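# Stack four numbered cartons on the pallet, largest at bottom

## Task

Build one straight, vertical column from the four identical cube cartons, sitting entirely on the small square wooden pallet, with no bench object in contact with it. Every carton has a number on its bottom face. Order them so the biggest number is lowest and each carton above carries a smaller number than the one beneath it. Each carton must again stand on its numbered face. Tipping a carton over on the table and back to read its number is allowed. The stack must stay up on its own, without the robot supporting it. When finished, open the grippers and move both arms away.

## Robot and tools

Robot: two arms, left_arm and right_arm, each with a parallel two-finger gripper. The fingers extend along the gripper's own +z axis and close along its y axis. The reported hand point sits between the finger pads, roughly 1 cm short of the tips.

Frames: result lines give each gripper's position (metres) and orientation (quaternion wxyz) in a shared scene frame. Its origin is on the table surface midway between the arms; +z is up, +x reaches out across the table, and left_arm sits toward +y. The arm names do not match left/right in camera images. Arm bases may be tilted; mounting plates and the rear metal frame are fixed obstacles and count as part of the nearby arm in "too close" messages. Reported hand positions can be slightly wrong, more so when reaching far.

execute_actions(actions): a list of actions run one after another. Each action is a table of up to 15 rows; each row lasts one control step (1/30 s), and if fewer than 15 rows are given the final row repeats to fill the action. Every row is a single flat list of 14 numbers, each in [-1, 1], covering both arms even if only one moves: dx, dy, dz, rx, ry, rz, opening for left_arm, then the same seven for right_arm. dx..rz are offsets, in that gripper's own axes, from its measured pose at the start of the action (for a call's first action, the pose last reported), not from the previous row. Scale: 1.0 = 0.6 m of translation or 180 degrees of rotation; rx, ry, rz form one rotation vector. Opening is absolute: +1 fully open (0.094 m), -1 closed. An empty list just returns state and images.

move(target, speed, blocking): target is one 14-number row laid out exactly like an execute_actions row, offsets taken from the pose in the latest result that showed one. Each gripper travels a straight line toward its goal; both arms finish together, over 0.5 to 10 s (longer paths are cut off at 10 s). speed is the top path speed in m/s, 0.002 to 0.5, default 0.25; rotation is capped at twice that value in rad/s. Openings are sent when the move starts. Paths ignore obstacles and the other arm; grippers lag, wander and may overshoot speed near full reach. Faster contacts and goals set deeper past a contact push harder. The result adds a "move:" line: ending (done, off_target, moving, held, fault) plus any limits (paced = command clipped; held = a check blocked steps, after which the arm may jump fast), and each gripper's remaining distance. If only one arm is named, the other finished fine. blocking=false returns after 0.5 s while motion continues; then use wait(0) or stop before sending other actions or moves.

wait(seconds): 0 to 10; the robot keeps its last command; ends early if a running move finishes. stop(): brakes a running move (needs stopping distance); fingers continue. zoom_image(camera, region): camera is cam_head_left (896x504), cam_head_right (896x504), cam_left_wrist (616x616) or cam_right_wrist (616x616); region [x0, y0, x1, y1] in pixels from the top-left, at most 504x504. finished_scene(scene): pass the current scene number to end it; irreversible, so only call once the stack is complete and stable and the grippers are open and clear. Replying without any tool call ends everything.

Controller behaviour: each step the commanded pose is clipped to within 70 mm and 16 degrees of the measured pose, then solved by damped inverse kinematics favouring position over orientation. Large offsets may need several actions; after an action the arm only continues to its last clipped pose. "Hand target" lines show where each gripper is being driven. "pose unreachable" means the clearance check altered or blocked that arm's command. Arms usually settle a centimetre or more low; repeated zero offsets let them sag. To hold an arm still, send the correction back to the wanted pose in the first call of a reply and zeros afterwards, aiming higher if it keeps drooping. Joint ranges (rad), base to gripper: waist -2.880..2.880, shoulder 0.000..3.142, elbow 0.000..3.019, wrist pitch -1.693..1.571, wrist yaw -1.571..1.571, wrist roll -2.094..2.094. Elbows never fully straighten.

Gripping: grip_measured is the finger gap on the command scale (the last joint value gives metres); each gripper may read up to ~1 mm off, consistently. To hold a carton, command about 0.03 below grip_measured (less for a gentler grip). Pad force tops out near 50-62 N, briefly higher on first contact.

Hazards: brief tugs on held items or pushes on loose ones can happen. Do not knock or set anything off the table, do not let the arms collide or press on each other, and avoid drops, slips, slams and hard pushes. Holding loads heats motors; a MOTOR HOT line appears from 85 °C, and at 100 °C that arm goes limp and drops (OVER-TEMPERATURE FAULT). Any FAULT stops that arm's motion. While you are composing a reply the simulation continues with the last command held.

Each tool is called after "Call:" in YAML: its name, and indented under it one key for each argument.

## Session

Call:
execute_actions:
  actions: []

Scene clock: 0.00 s.
left_arm: end_effector_position=(+0.3355, +0.4130, +0.2795) grip_measured=+1.000 end_effector_quat_wxyz=(+0.034, +0.874, -0.471, +0.115) | right_arm: end_effector_position=(+0.4737, +0.1345, +0.2170) grip_measured=+1.000 end_effector_quat_wxyz=(-0.309, -0.165, +0.755, +0.554)
Joint positions: left_arm=[ 0.034  0.503  0.841 -1.305  0.002 -2.039  0.094] | right_arm=[ 0.693  2.13   2.035 -1.453 -0.925  0.11   0.094]
Joint velocities: left_arm=[ 0.005 -0.015 -0.007 -0.017 -0.022 -0.081  0.   ] | right_arm=[ 0.015 -0.005 -0.012 -0.002  0.007  0.066  0.   ]
Hand target (left_arm): +0.343, +0.416, +0.290; +0.026, +0.874, -0.469, +0.126
Hand target (right_arm): +0.480, +0.135, +0.220; -0.301, -0.167, +0.756, +0.557

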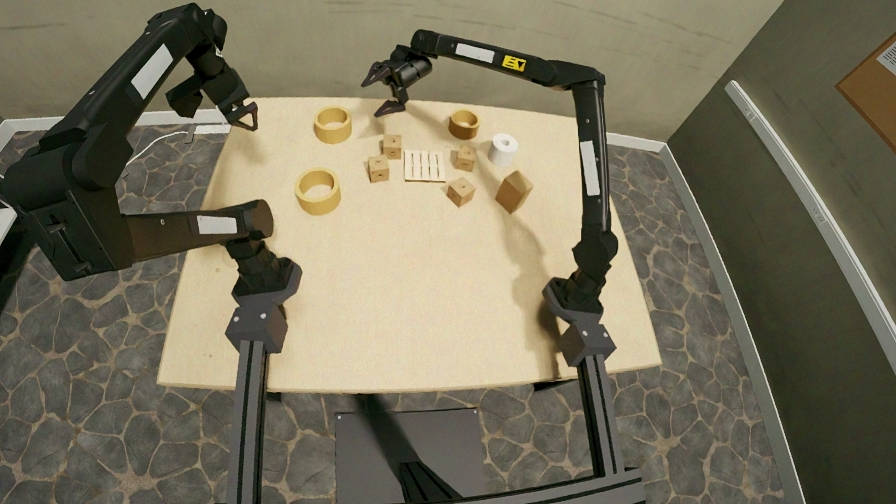

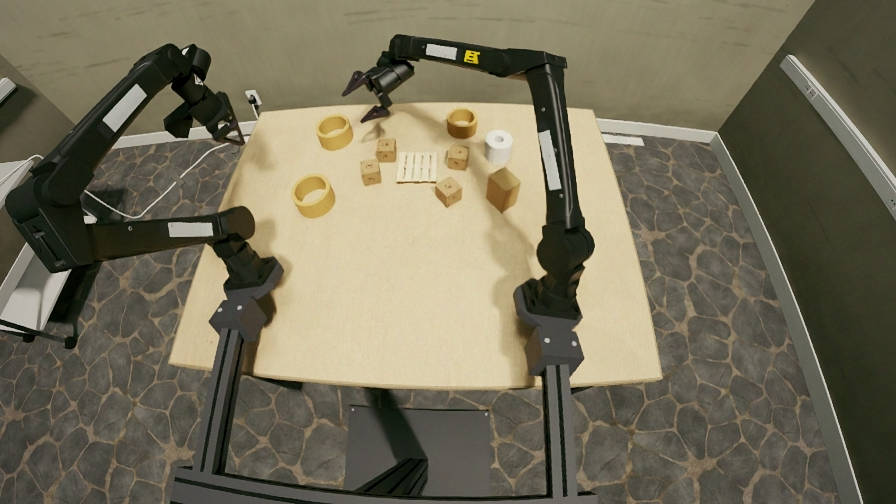

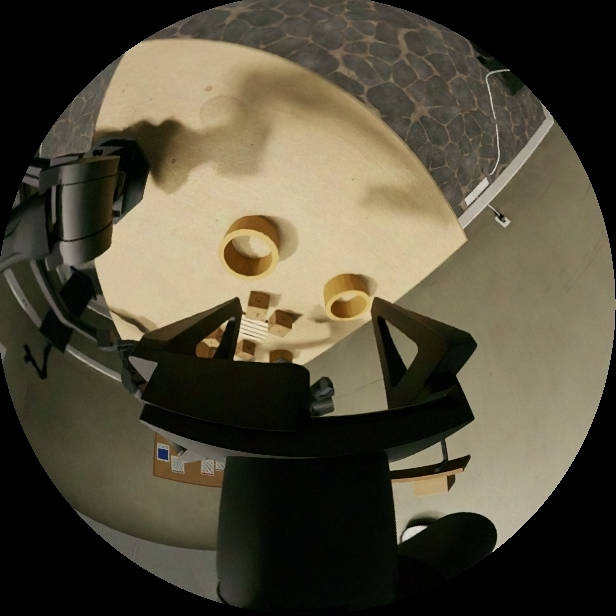

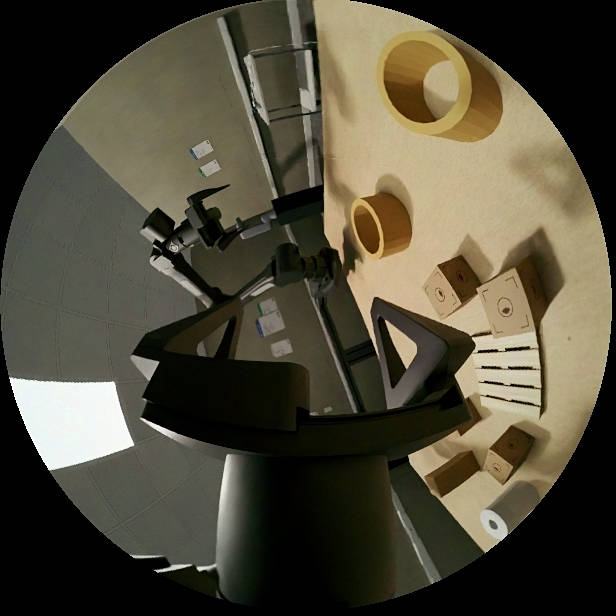

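Call:
move:
  target: [0,0,0,-0.09,-0.027,0.682,1,0.51,-0.138,-0.175,0.384,-0.214,0.114,1]
  speed: 0.4

Call:
zoom_image:
  camera: "cam_head_left"
  region: [280,80,560,240]

Scene clock: 4.17 s.
left_arm: end_effector_position=(+0.3236, +0.4115, +0.2674) grip_measured=+1.000 end_effector_quat_wxyz=(-0.010, -0.004, +1.000, +0.005) | right_arm: end_effector_position=(+0.3034, -0.1488, +0.2384) grip_measured=+1.000 end_effector_quat_wxyz=(-0.003, -0.007, +1.000, -0.004)
Joint positions: left_arm=[-0.18   0.618  0.875 -1.442 -0.282 -0.114  0.094] | right_arm=[ 0.983  1.219  1.029 -1.313  0.482  0.914  0.094]
Joint velocities: left_arm=[-0.005  0.005  0.002  0.007  0.037 -0.007  0.   ] | right_arm=[-0.005  0.005 -0.012  0.012 -0.037  0.007  0.   ]
Hand target (left_arm): +0.335, +0.413, +0.280; +0.000, +0.001, +1.000, +0.002
Hand target (right_arm): +0.299, -0.151, +0.241; -0.001, -0.005, +1.000, -0.003
Off the commanded pose (left_arm): 0.017 m, 1 deg.
Off the commanded pose (right_arm): 0.008 m, 1 deg.
move: off_target (left_arm)

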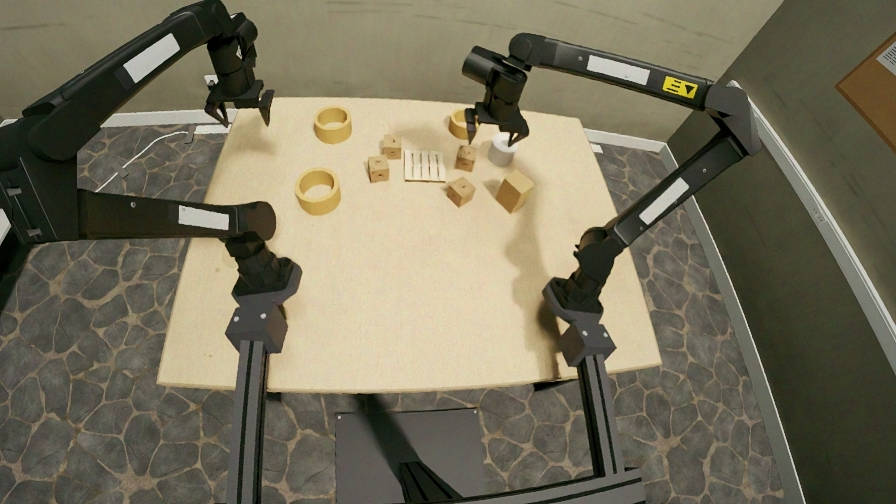

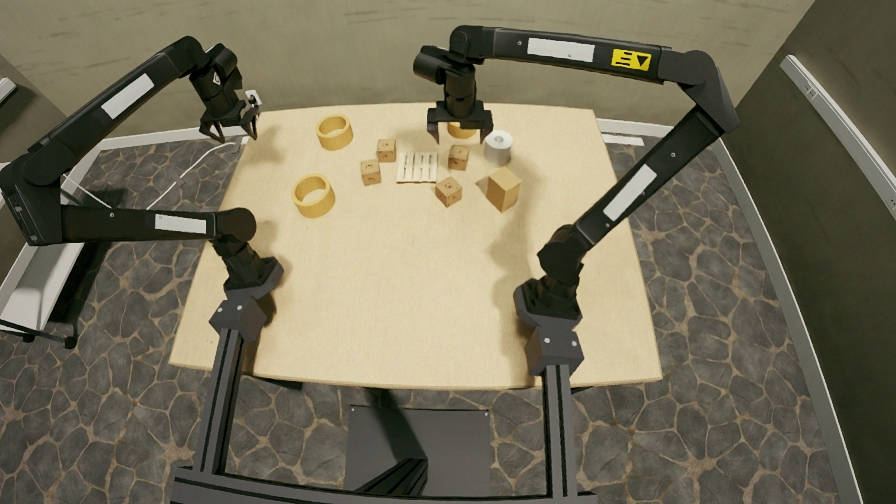

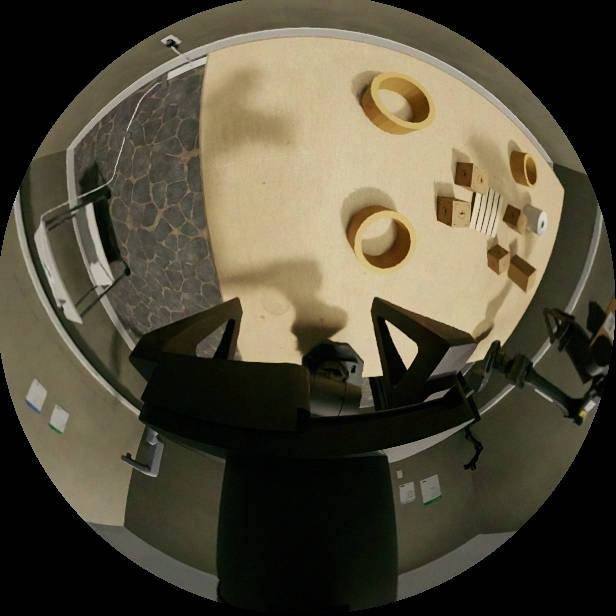

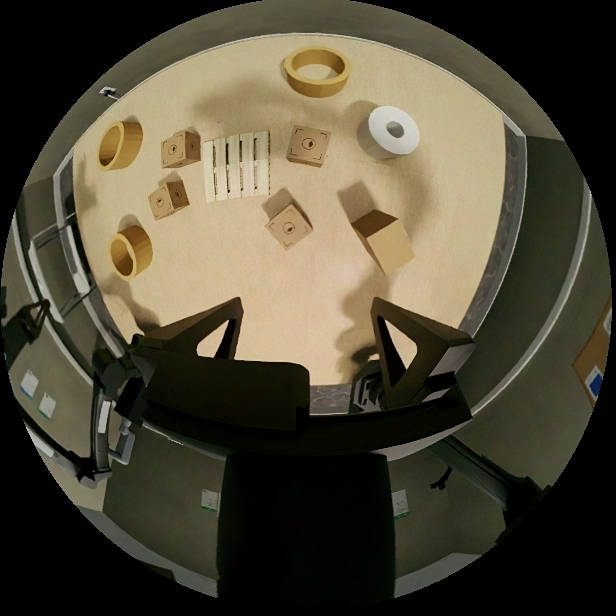

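Region (280, 80, 560, 240) of cam_head_left's 896x504 image, scaled by 1.800, with more detail than that image has; it fills the top 288 rows of this view, and the rest is white.

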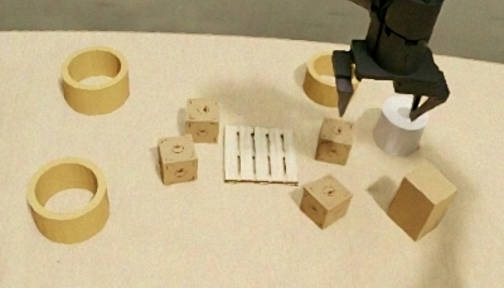

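Call:
move:
  target: [-0.13,-0.45,0.17,0,0,0,1,-0.13,0.05,0.16,0,0,0,1]
  speed: 0.4

Scene clock: 5.90 s.
left_arm: end_effector_position=(+0.3878, +0.1500, +0.1509) grip_measured=+1.000 end_effector_quat_wxyz=(-0.023, +0.012, +0.999, +0.019) | right_arm: end_effector_position=(+0.3624, -0.1261, +0.1397) grip_measured=+1.000 end_effector_quat_wxyz=(-0.013, -0.012, +1.000, -0.011)
Joint positions: left_arm=[-0.792  1.372  1.004 -1.094 -0.455 -0.733  0.094] | right_arm=[ 0.793  1.446  1.057 -1.044  0.457  0.704  0.094]
Joint velocities: left_arm=[-0.005 -0.005 -0.007 -0.022  0.007  0.022  0.   ] | right_arm=[-0.015 -0.005 -0.007 -0.007 -0.007 -0.081  0.   ]
Hand target (left_arm): +0.402, +0.144, +0.163; -0.007, -0.003, +1.000, +0.007
Hand target (right_arm): +0.382, -0.119, +0.144; -0.002, -0.007, +1.000, -0.002
Off the commanded pose (left_arm): 0.019 m, 3 deg.
Off the commanded pose (right_arm): 0.020 m, 1 deg.
move: off_target (left_arm, right_arm)

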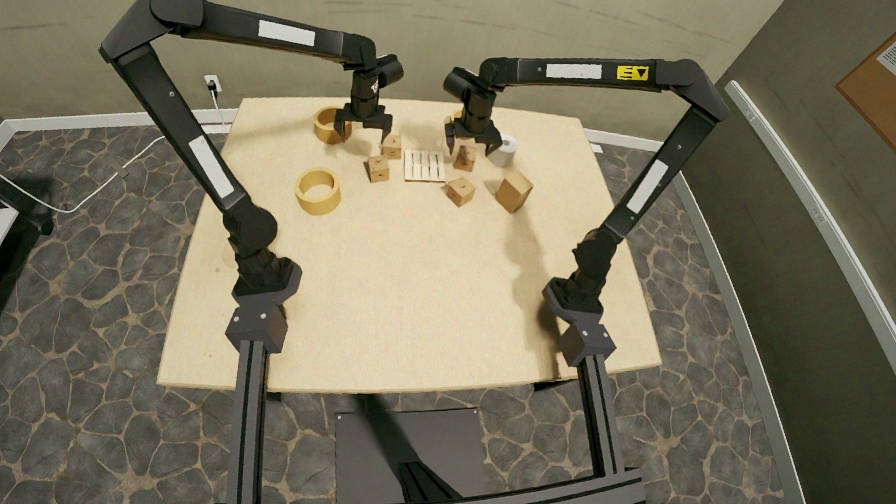

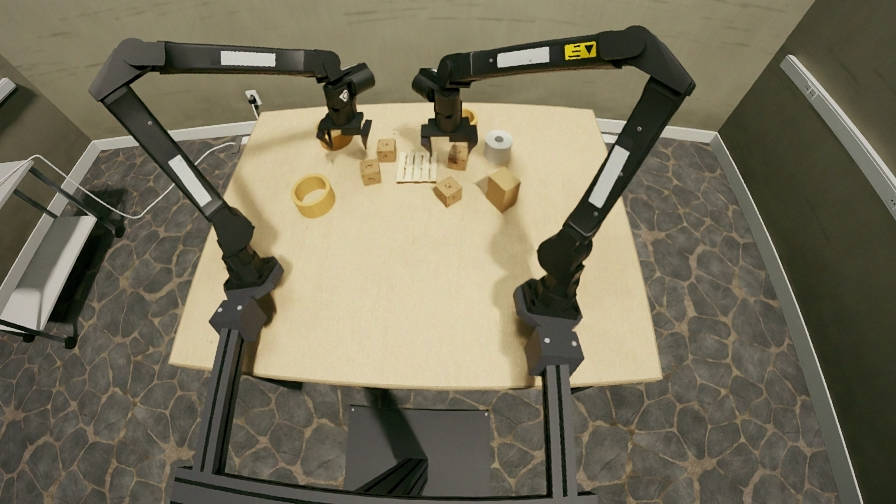

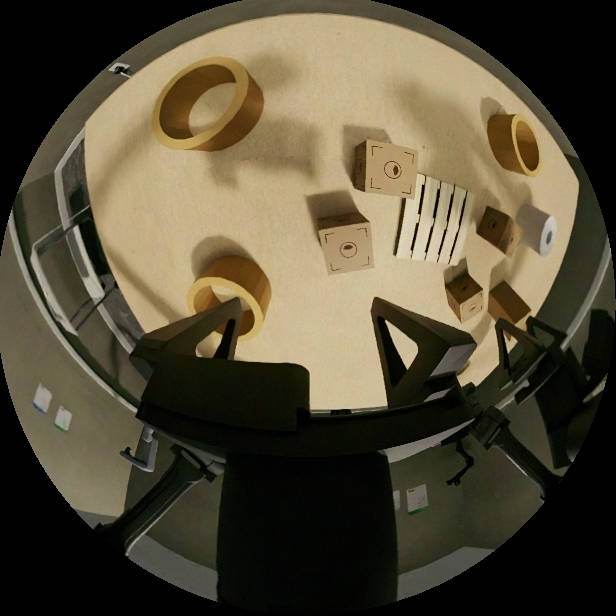

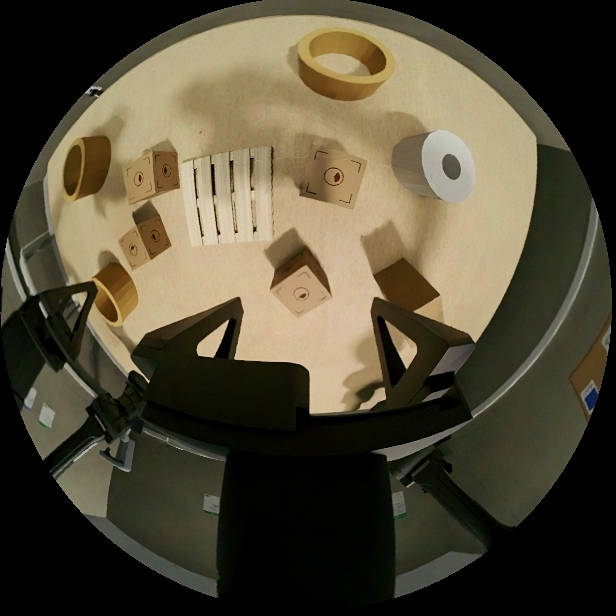

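Call:
move:
  target: [-0.01,-0.075,0.09,0,0,-0.04,1,0.08,0.012,0.08,0,0,-0.21,1]

Scene clock: 8.60 s.
left_arm: end_effector_position=(+0.3838, +0.1161, +0.0941) grip_measured=+1.000 end_effector_quat_wxyz=(-0.028, -0.044, +0.998, +0.027) | right_arm: end_effector_position=(+0.3226, -0.1266, +0.0995) grip_measured=+1.000 end_effector_quat_wxyz=(-0.009, -0.317, +0.948, -0.004)
Joint positions: left_arm=[-0.792  1.532  1.004 -0.954 -0.455 -0.854  0.094] | right_arm=[ 0.807  1.451  0.909 -0.883  0.46   0.092  0.094]
Joint velocities: left_arm=[-0.005 -0.015  0.007 -0.002  0.022  0.051  0.   ] | right_arm=[-0.015 -0.005 -0.007 -0.002  0.007  0.007  0.   ]
Hand target (left_arm): +0.390, +0.107, +0.095; -0.022, -0.051, +0.998, +0.020
Hand target (right_arm): +0.314, -0.122, +0.092; -0.016, -0.335, +0.942, -0.006
Off the commanded pose (left_arm): 0.011 m, 1 deg.
Off the commanded pose (right_arm): 0.013 m, 2 deg.
move: off_target (left_arm, right_arm)

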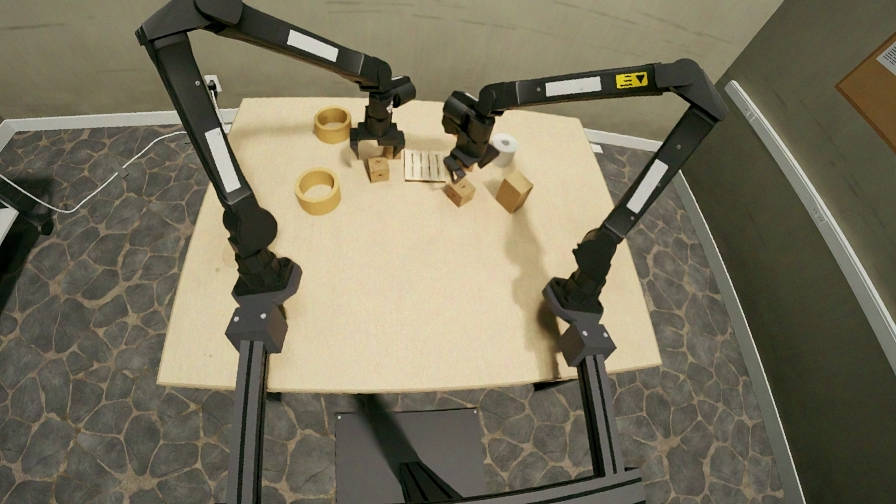

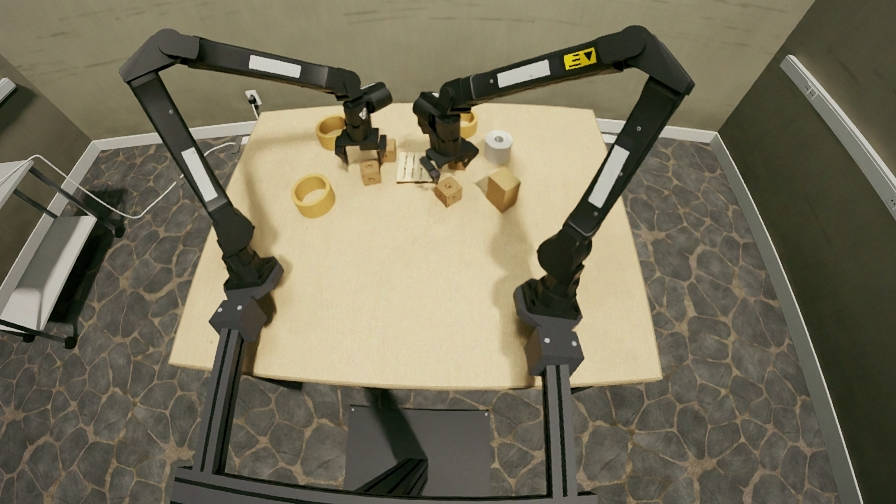

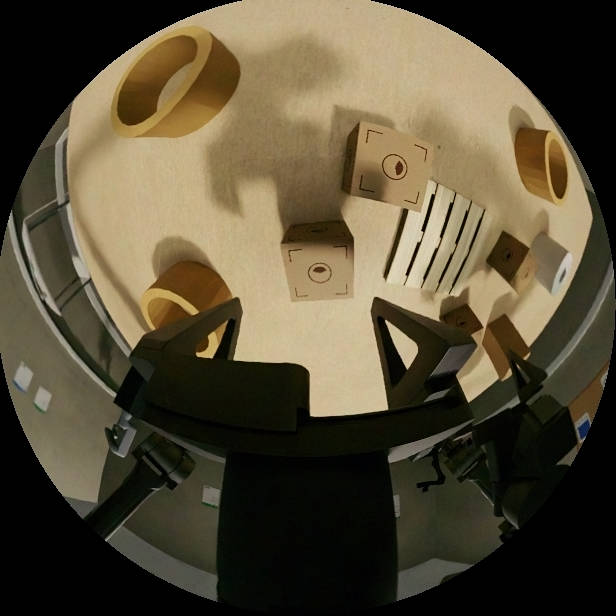

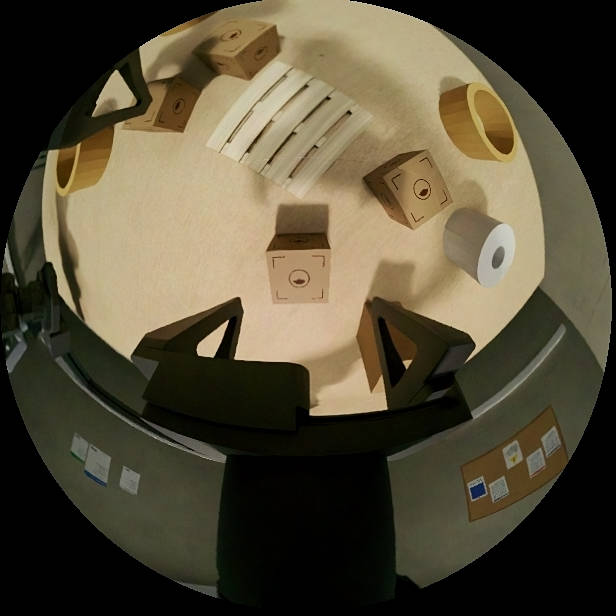

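Call:
move:
  target: [0,-0.03,0.115,0.02,-0.02,0,1,0.005,0.02,0.128,0,0,0,1]
  speed: 0.12

Scene clock: 9.93 s.
left_arm: end_effector_position=(+0.3794, +0.1017, +0.0287) grip_measured=+1.000 end_effector_quat_wxyz=(+0.005, -0.047, +0.999, -0.003) | right_arm: end_effector_position=(+0.3159, -0.1158, +0.0324) grip_measured=+1.000 end_effector_quat_wxyz=(-0.001, -0.313, +0.950, -0.000)
Joint positions: left_arm=[-0.755  1.63   0.91  -0.645 -0.453 -0.776  0.094] | right_arm=[ 0.76   1.584  0.849 -0.647  0.451  0.04   0.094]
Joint velocities: left_arm=[-0.005 -0.005 -0.002 -0.007 -0.051  0.051  0.   ] | right_arm=[ 0.034 -0.005 -0.012 -0.022  0.037 -0.051  0.   ]
Hand target (left_arm): +0.381, +0.101, +0.024; +0.004, -0.044, +0.999, -0.003
Hand target (right_arm): +0.313, -0.120, +0.023; -0.009, -0.317, +0.948, -0.003
Off the commanded pose (left_arm): 0.005 m, 0 deg.
Off the commanded pose (right_arm): 0.011 m, 1 deg.
move: off_target (right_arm)

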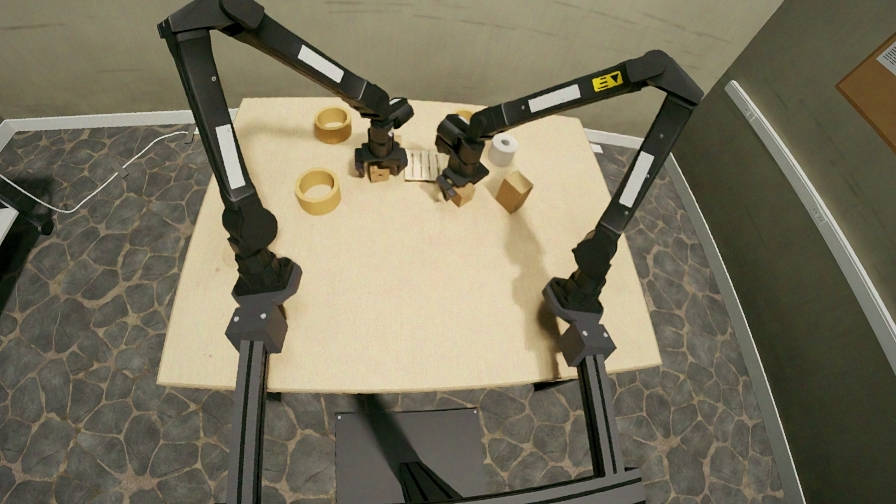

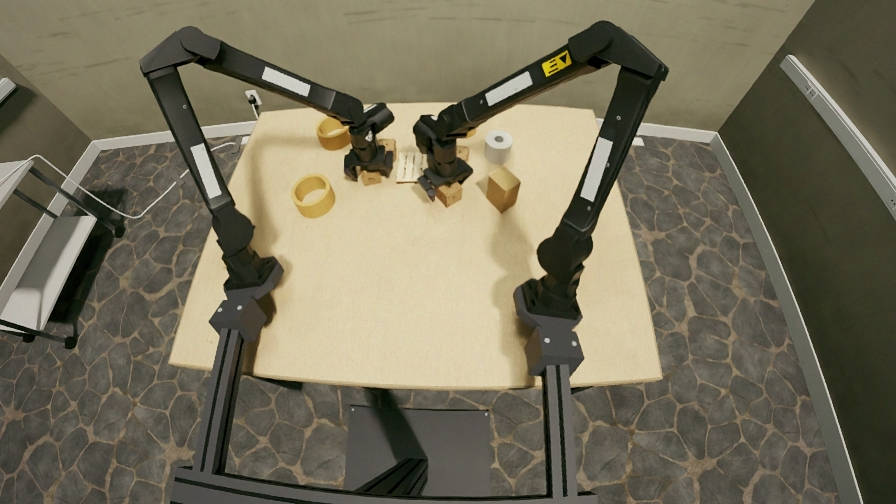

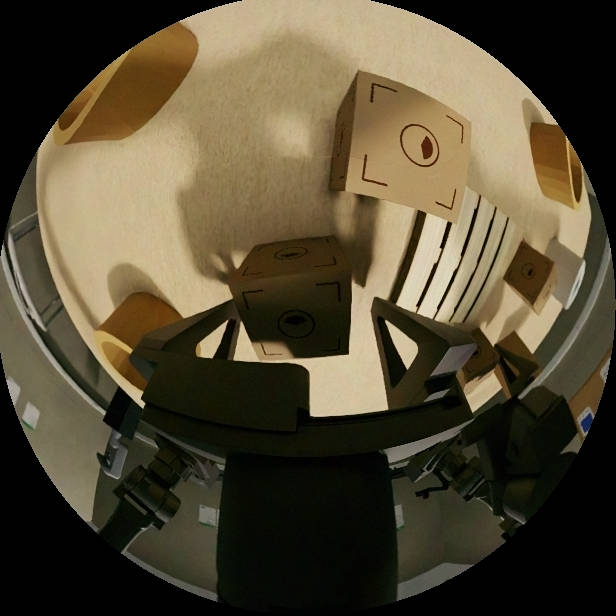

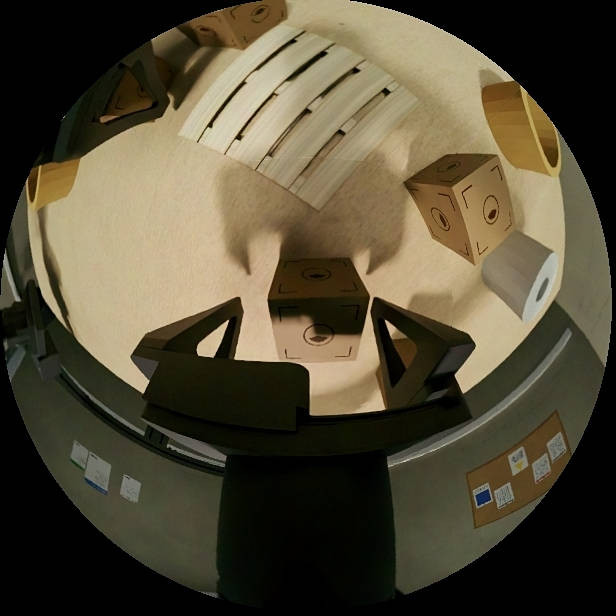

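Call:
move:
  target: [0,0.008,0.004,0,0,0,-0.1,0.015,-0.01,0.015,0,0,0,-0.1]
  speed: 0.1

Scene clock: 10.93 s.
left_arm: end_effector_position=(+0.3785, +0.1021, +0.0283) grip_measured=+0.157 end_effector_quat_wxyz=(+0.005, -0.046, +0.999, -0.002) | right_arm: end_effector_position=(+0.3152, -0.1158, +0.0320) grip_measured=+0.125 end_effector_quat_wxyz=(+0.007, -0.314, +0.950, +0.003)
Joint positions: left_arm=[-0.755  1.63   0.907 -0.644 -0.453 -0.774  0.054] | right_arm=[ 0.76   1.577  0.836 -0.623  0.45   0.03   0.053]
Joint velocities: left_arm=[-0.015 -0.005 -0.012 -0.022  0.066 -0.022  0.   ] | right_arm=[ 0.005 -0.005 -0.007  0.002 -0.022  0.007  0.001]
Hand target (left_arm): +0.379, +0.106, +0.026; +0.005, -0.048, +0.999, -0.002
Hand target (right_arm): +0.312, -0.126, +0.024; -0.001, -0.313, +0.950, +0.000
Off the commanded pose (left_arm): 0.005 m, 0 deg.
Off the commanded pose (right_arm): 0.014 m, 1 deg.
move: off_target (right_arm)

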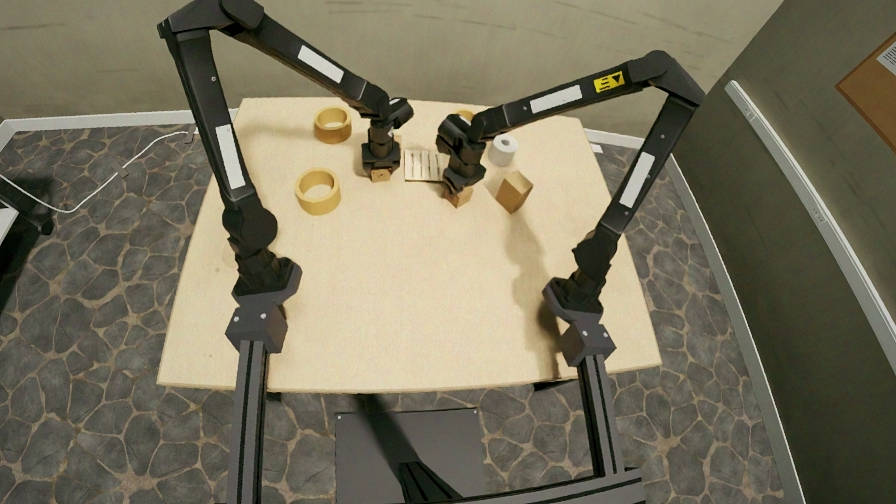

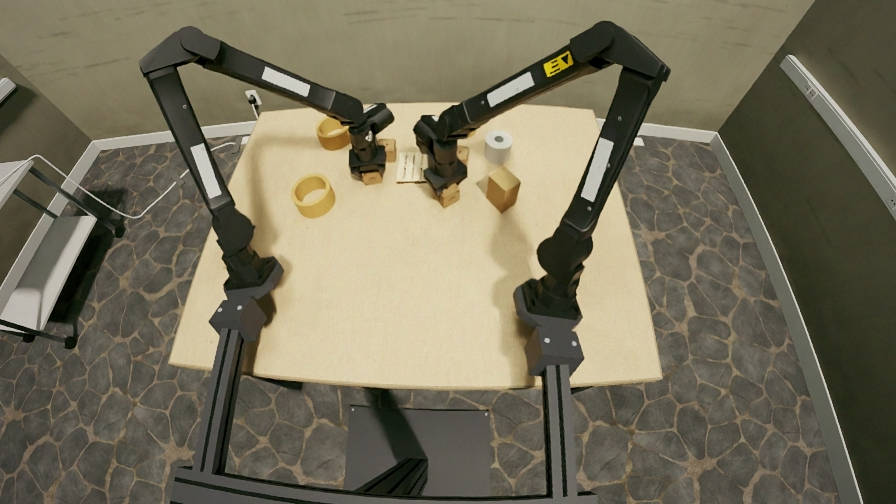

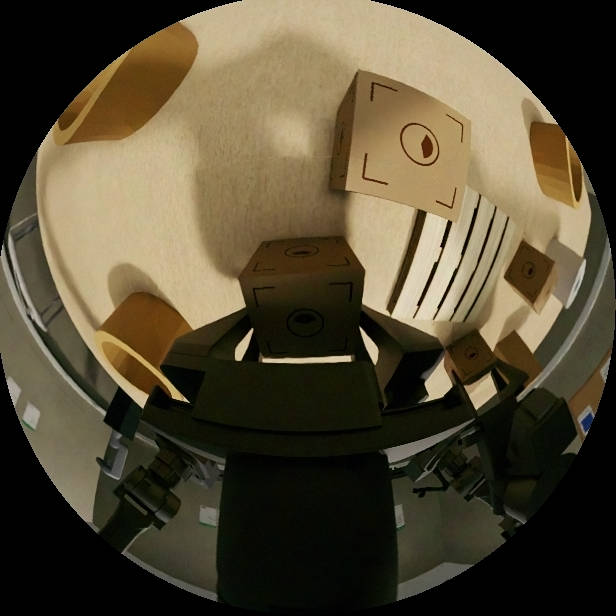

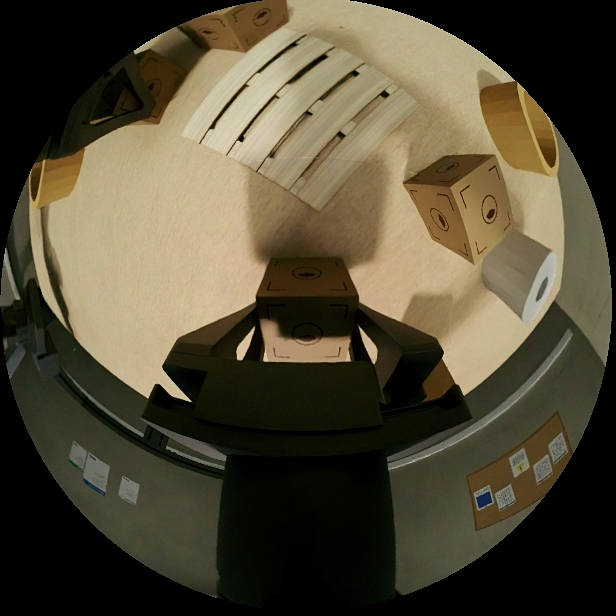

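Call:
move:
  target: [0.08,0.08,-0.27,0,0,0.53,0.08,0.03,-0.045,-0.27,0,0,-0.297,0.06]
  speed: 0.4

Call:
move:
  target: [0,0,0,0,-0.4,0,0.08,0,0,0,0,-0.4,0,0.06]
  speed: 0.4

Scene clock: 14.20 s.
left_arm: end_effector_position=(+0.3178, +0.1507, +0.1768) grip_measured=+0.158 end_effector_quat_wxyz=(-0.010, +0.705, +0.709, +0.006) | right_arm: end_effector_position=(+0.2961, -0.1582, +0.1722) grip_measured=+0.125 end_effector_quat_wxyz=(+0.020, +0.706, -0.708, +0.003)
Joint positions: left_arm=[-0.963  1.242  0.863 -1.126 -0.488  0.636  0.054] | right_arm=[ 0.891  1.261  0.903 -1.133  0.477 -0.728  0.053]
Joint velocities: left_arm=[-0.015 -0.005 -0.002  0.007  0.022  0.066 -0.   ] | right_arm=[-0.005 -0.005  0.012 -0.002 -0.007  0.007  0.001]
Hand target (left_arm): +0.324, +0.147, +0.189; +0.005, +0.708, +0.706, +0.003
Hand target (right_arm): +0.312, -0.149, +0.193; -0.006, +0.707, -0.707, +0.001
Off the commanded pose (left_arm): 0.015 m, 2 deg.
Off the commanded pose (right_arm): 0.030 m, 3 deg.
move: off_target (left_arm, right_arm)

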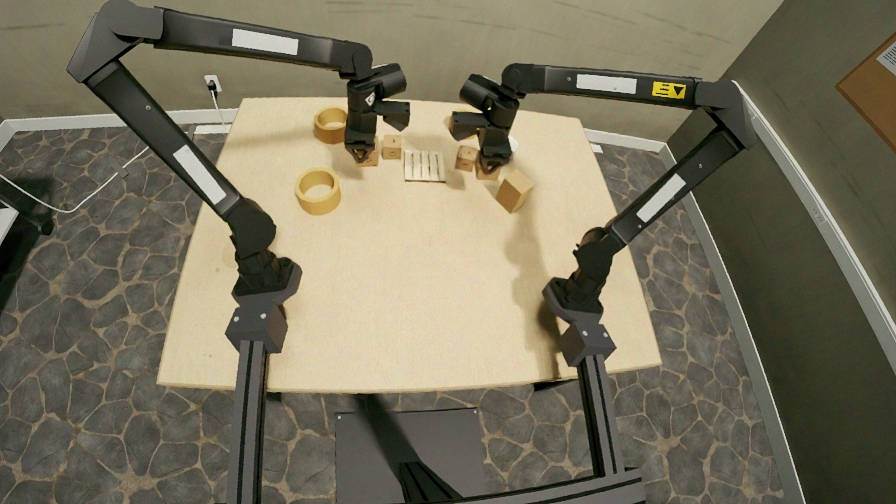

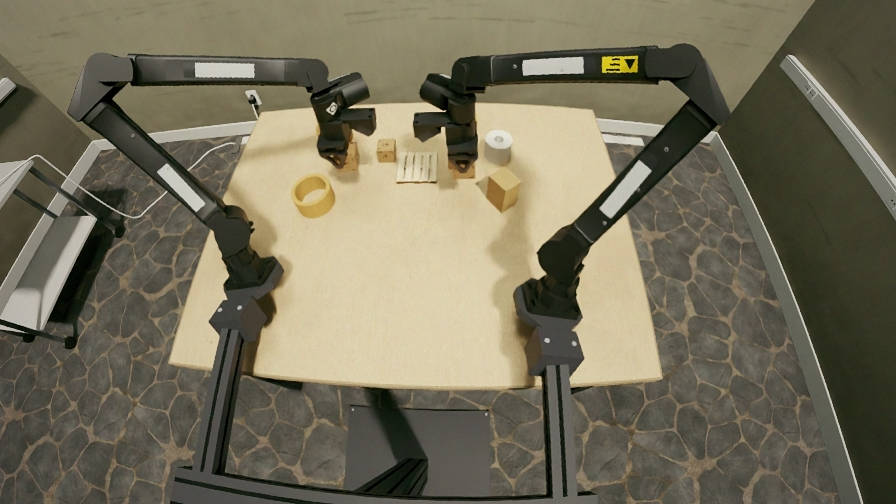

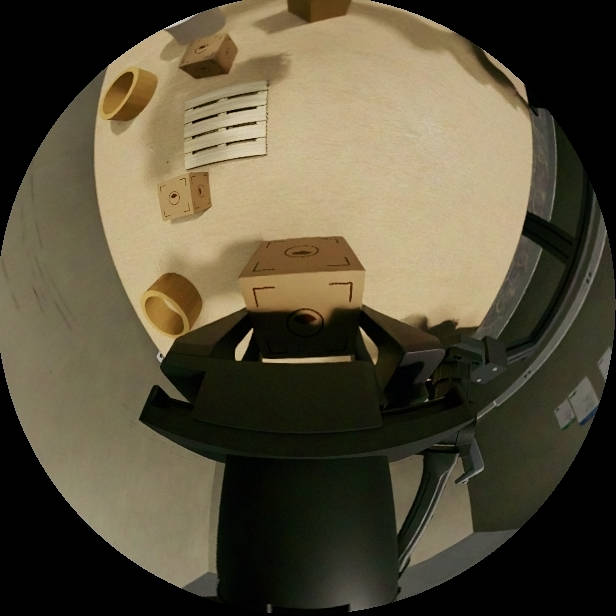

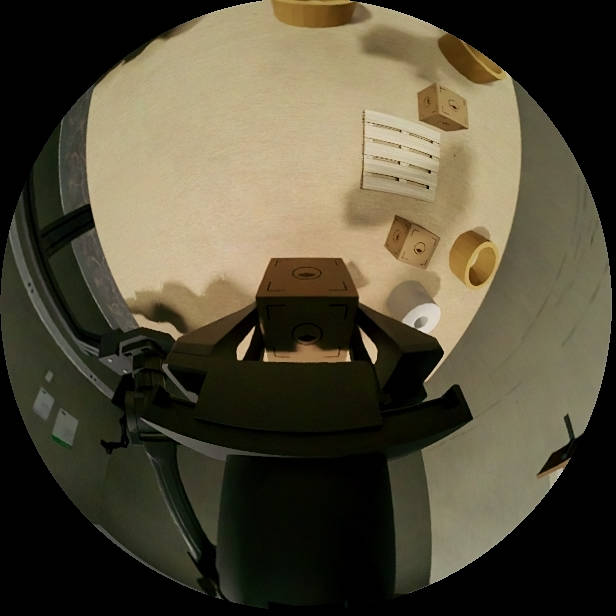

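Scene clock: 16.20 s.
left_arm: end_effector_position=(+0.3134, +0.1503, +0.1756) grip_measured=+0.158 end_effector_quat_wxyz=(+0.400, +0.567, +0.586, -0.417) | right_arm: end_effector_position=(+0.2969, -0.1554, +0.1806) grip_measured=+0.125 end_effector_quat_wxyz=(-0.405, +0.571, -0.581, -0.415)
Joint positions: left_arm=[-0.342  0.975  0.421 -0.292  0.853  1.168  0.054] | right_arm=[ 0.299  1.031  0.517 -0.389 -0.89  -1.255  0.053]
Joint velocities: left_arm=[-0.015  0.005  0.007 -0.002 -0.037  0.051  0.001] | right_arm=[-0.005 -0.015  0.002  0.017 -0.037  0.051 -0.001]
Hand target (left_arm): +0.318, +0.150, +0.176; +0.409, +0.570, +0.581, -0.413
Hand target (right_arm): +0.296, -0.156, +0.175; -0.406, +0.573, -0.580, -0.413
Off the commanded pose (left_arm): 0.005 m, 2 deg.
Off the commanded pose (right_arm): 0.009 m, 1 deg.
move: done

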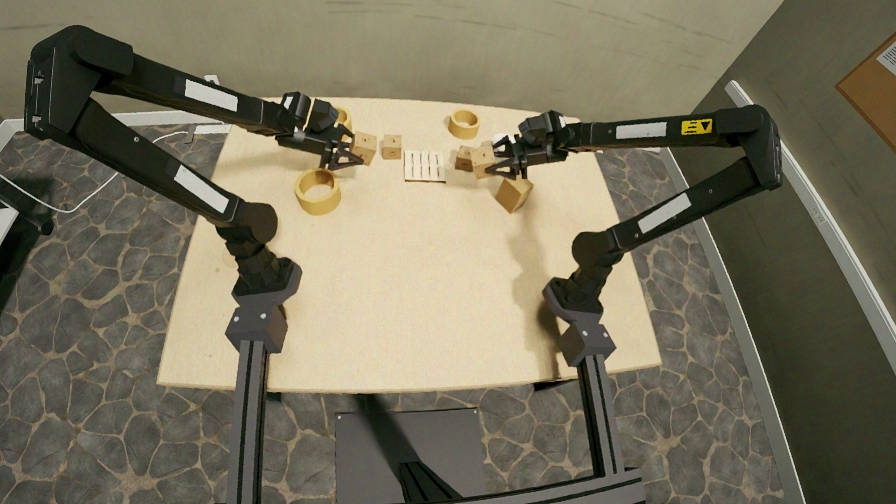

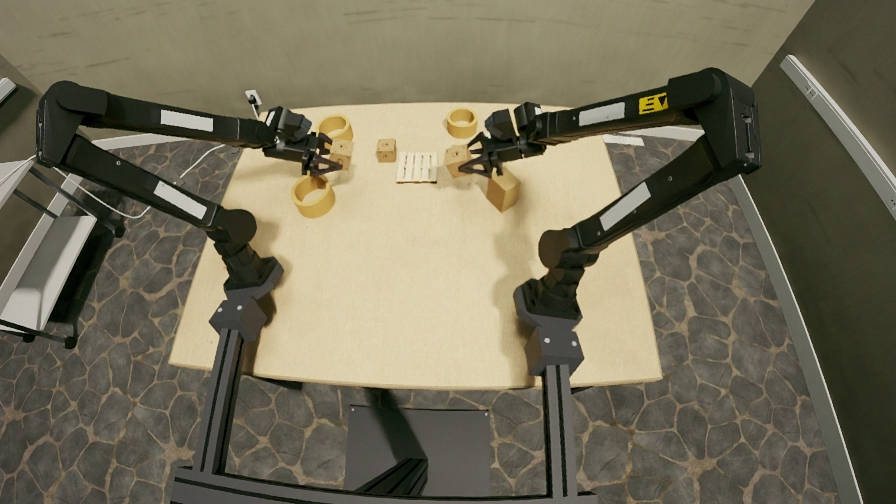

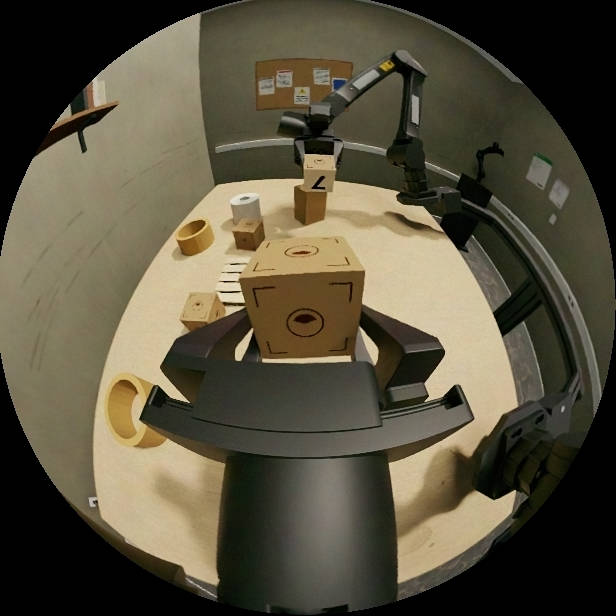

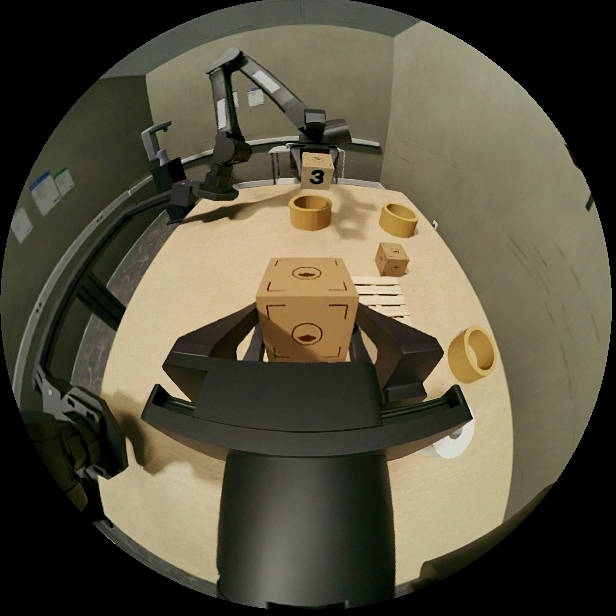

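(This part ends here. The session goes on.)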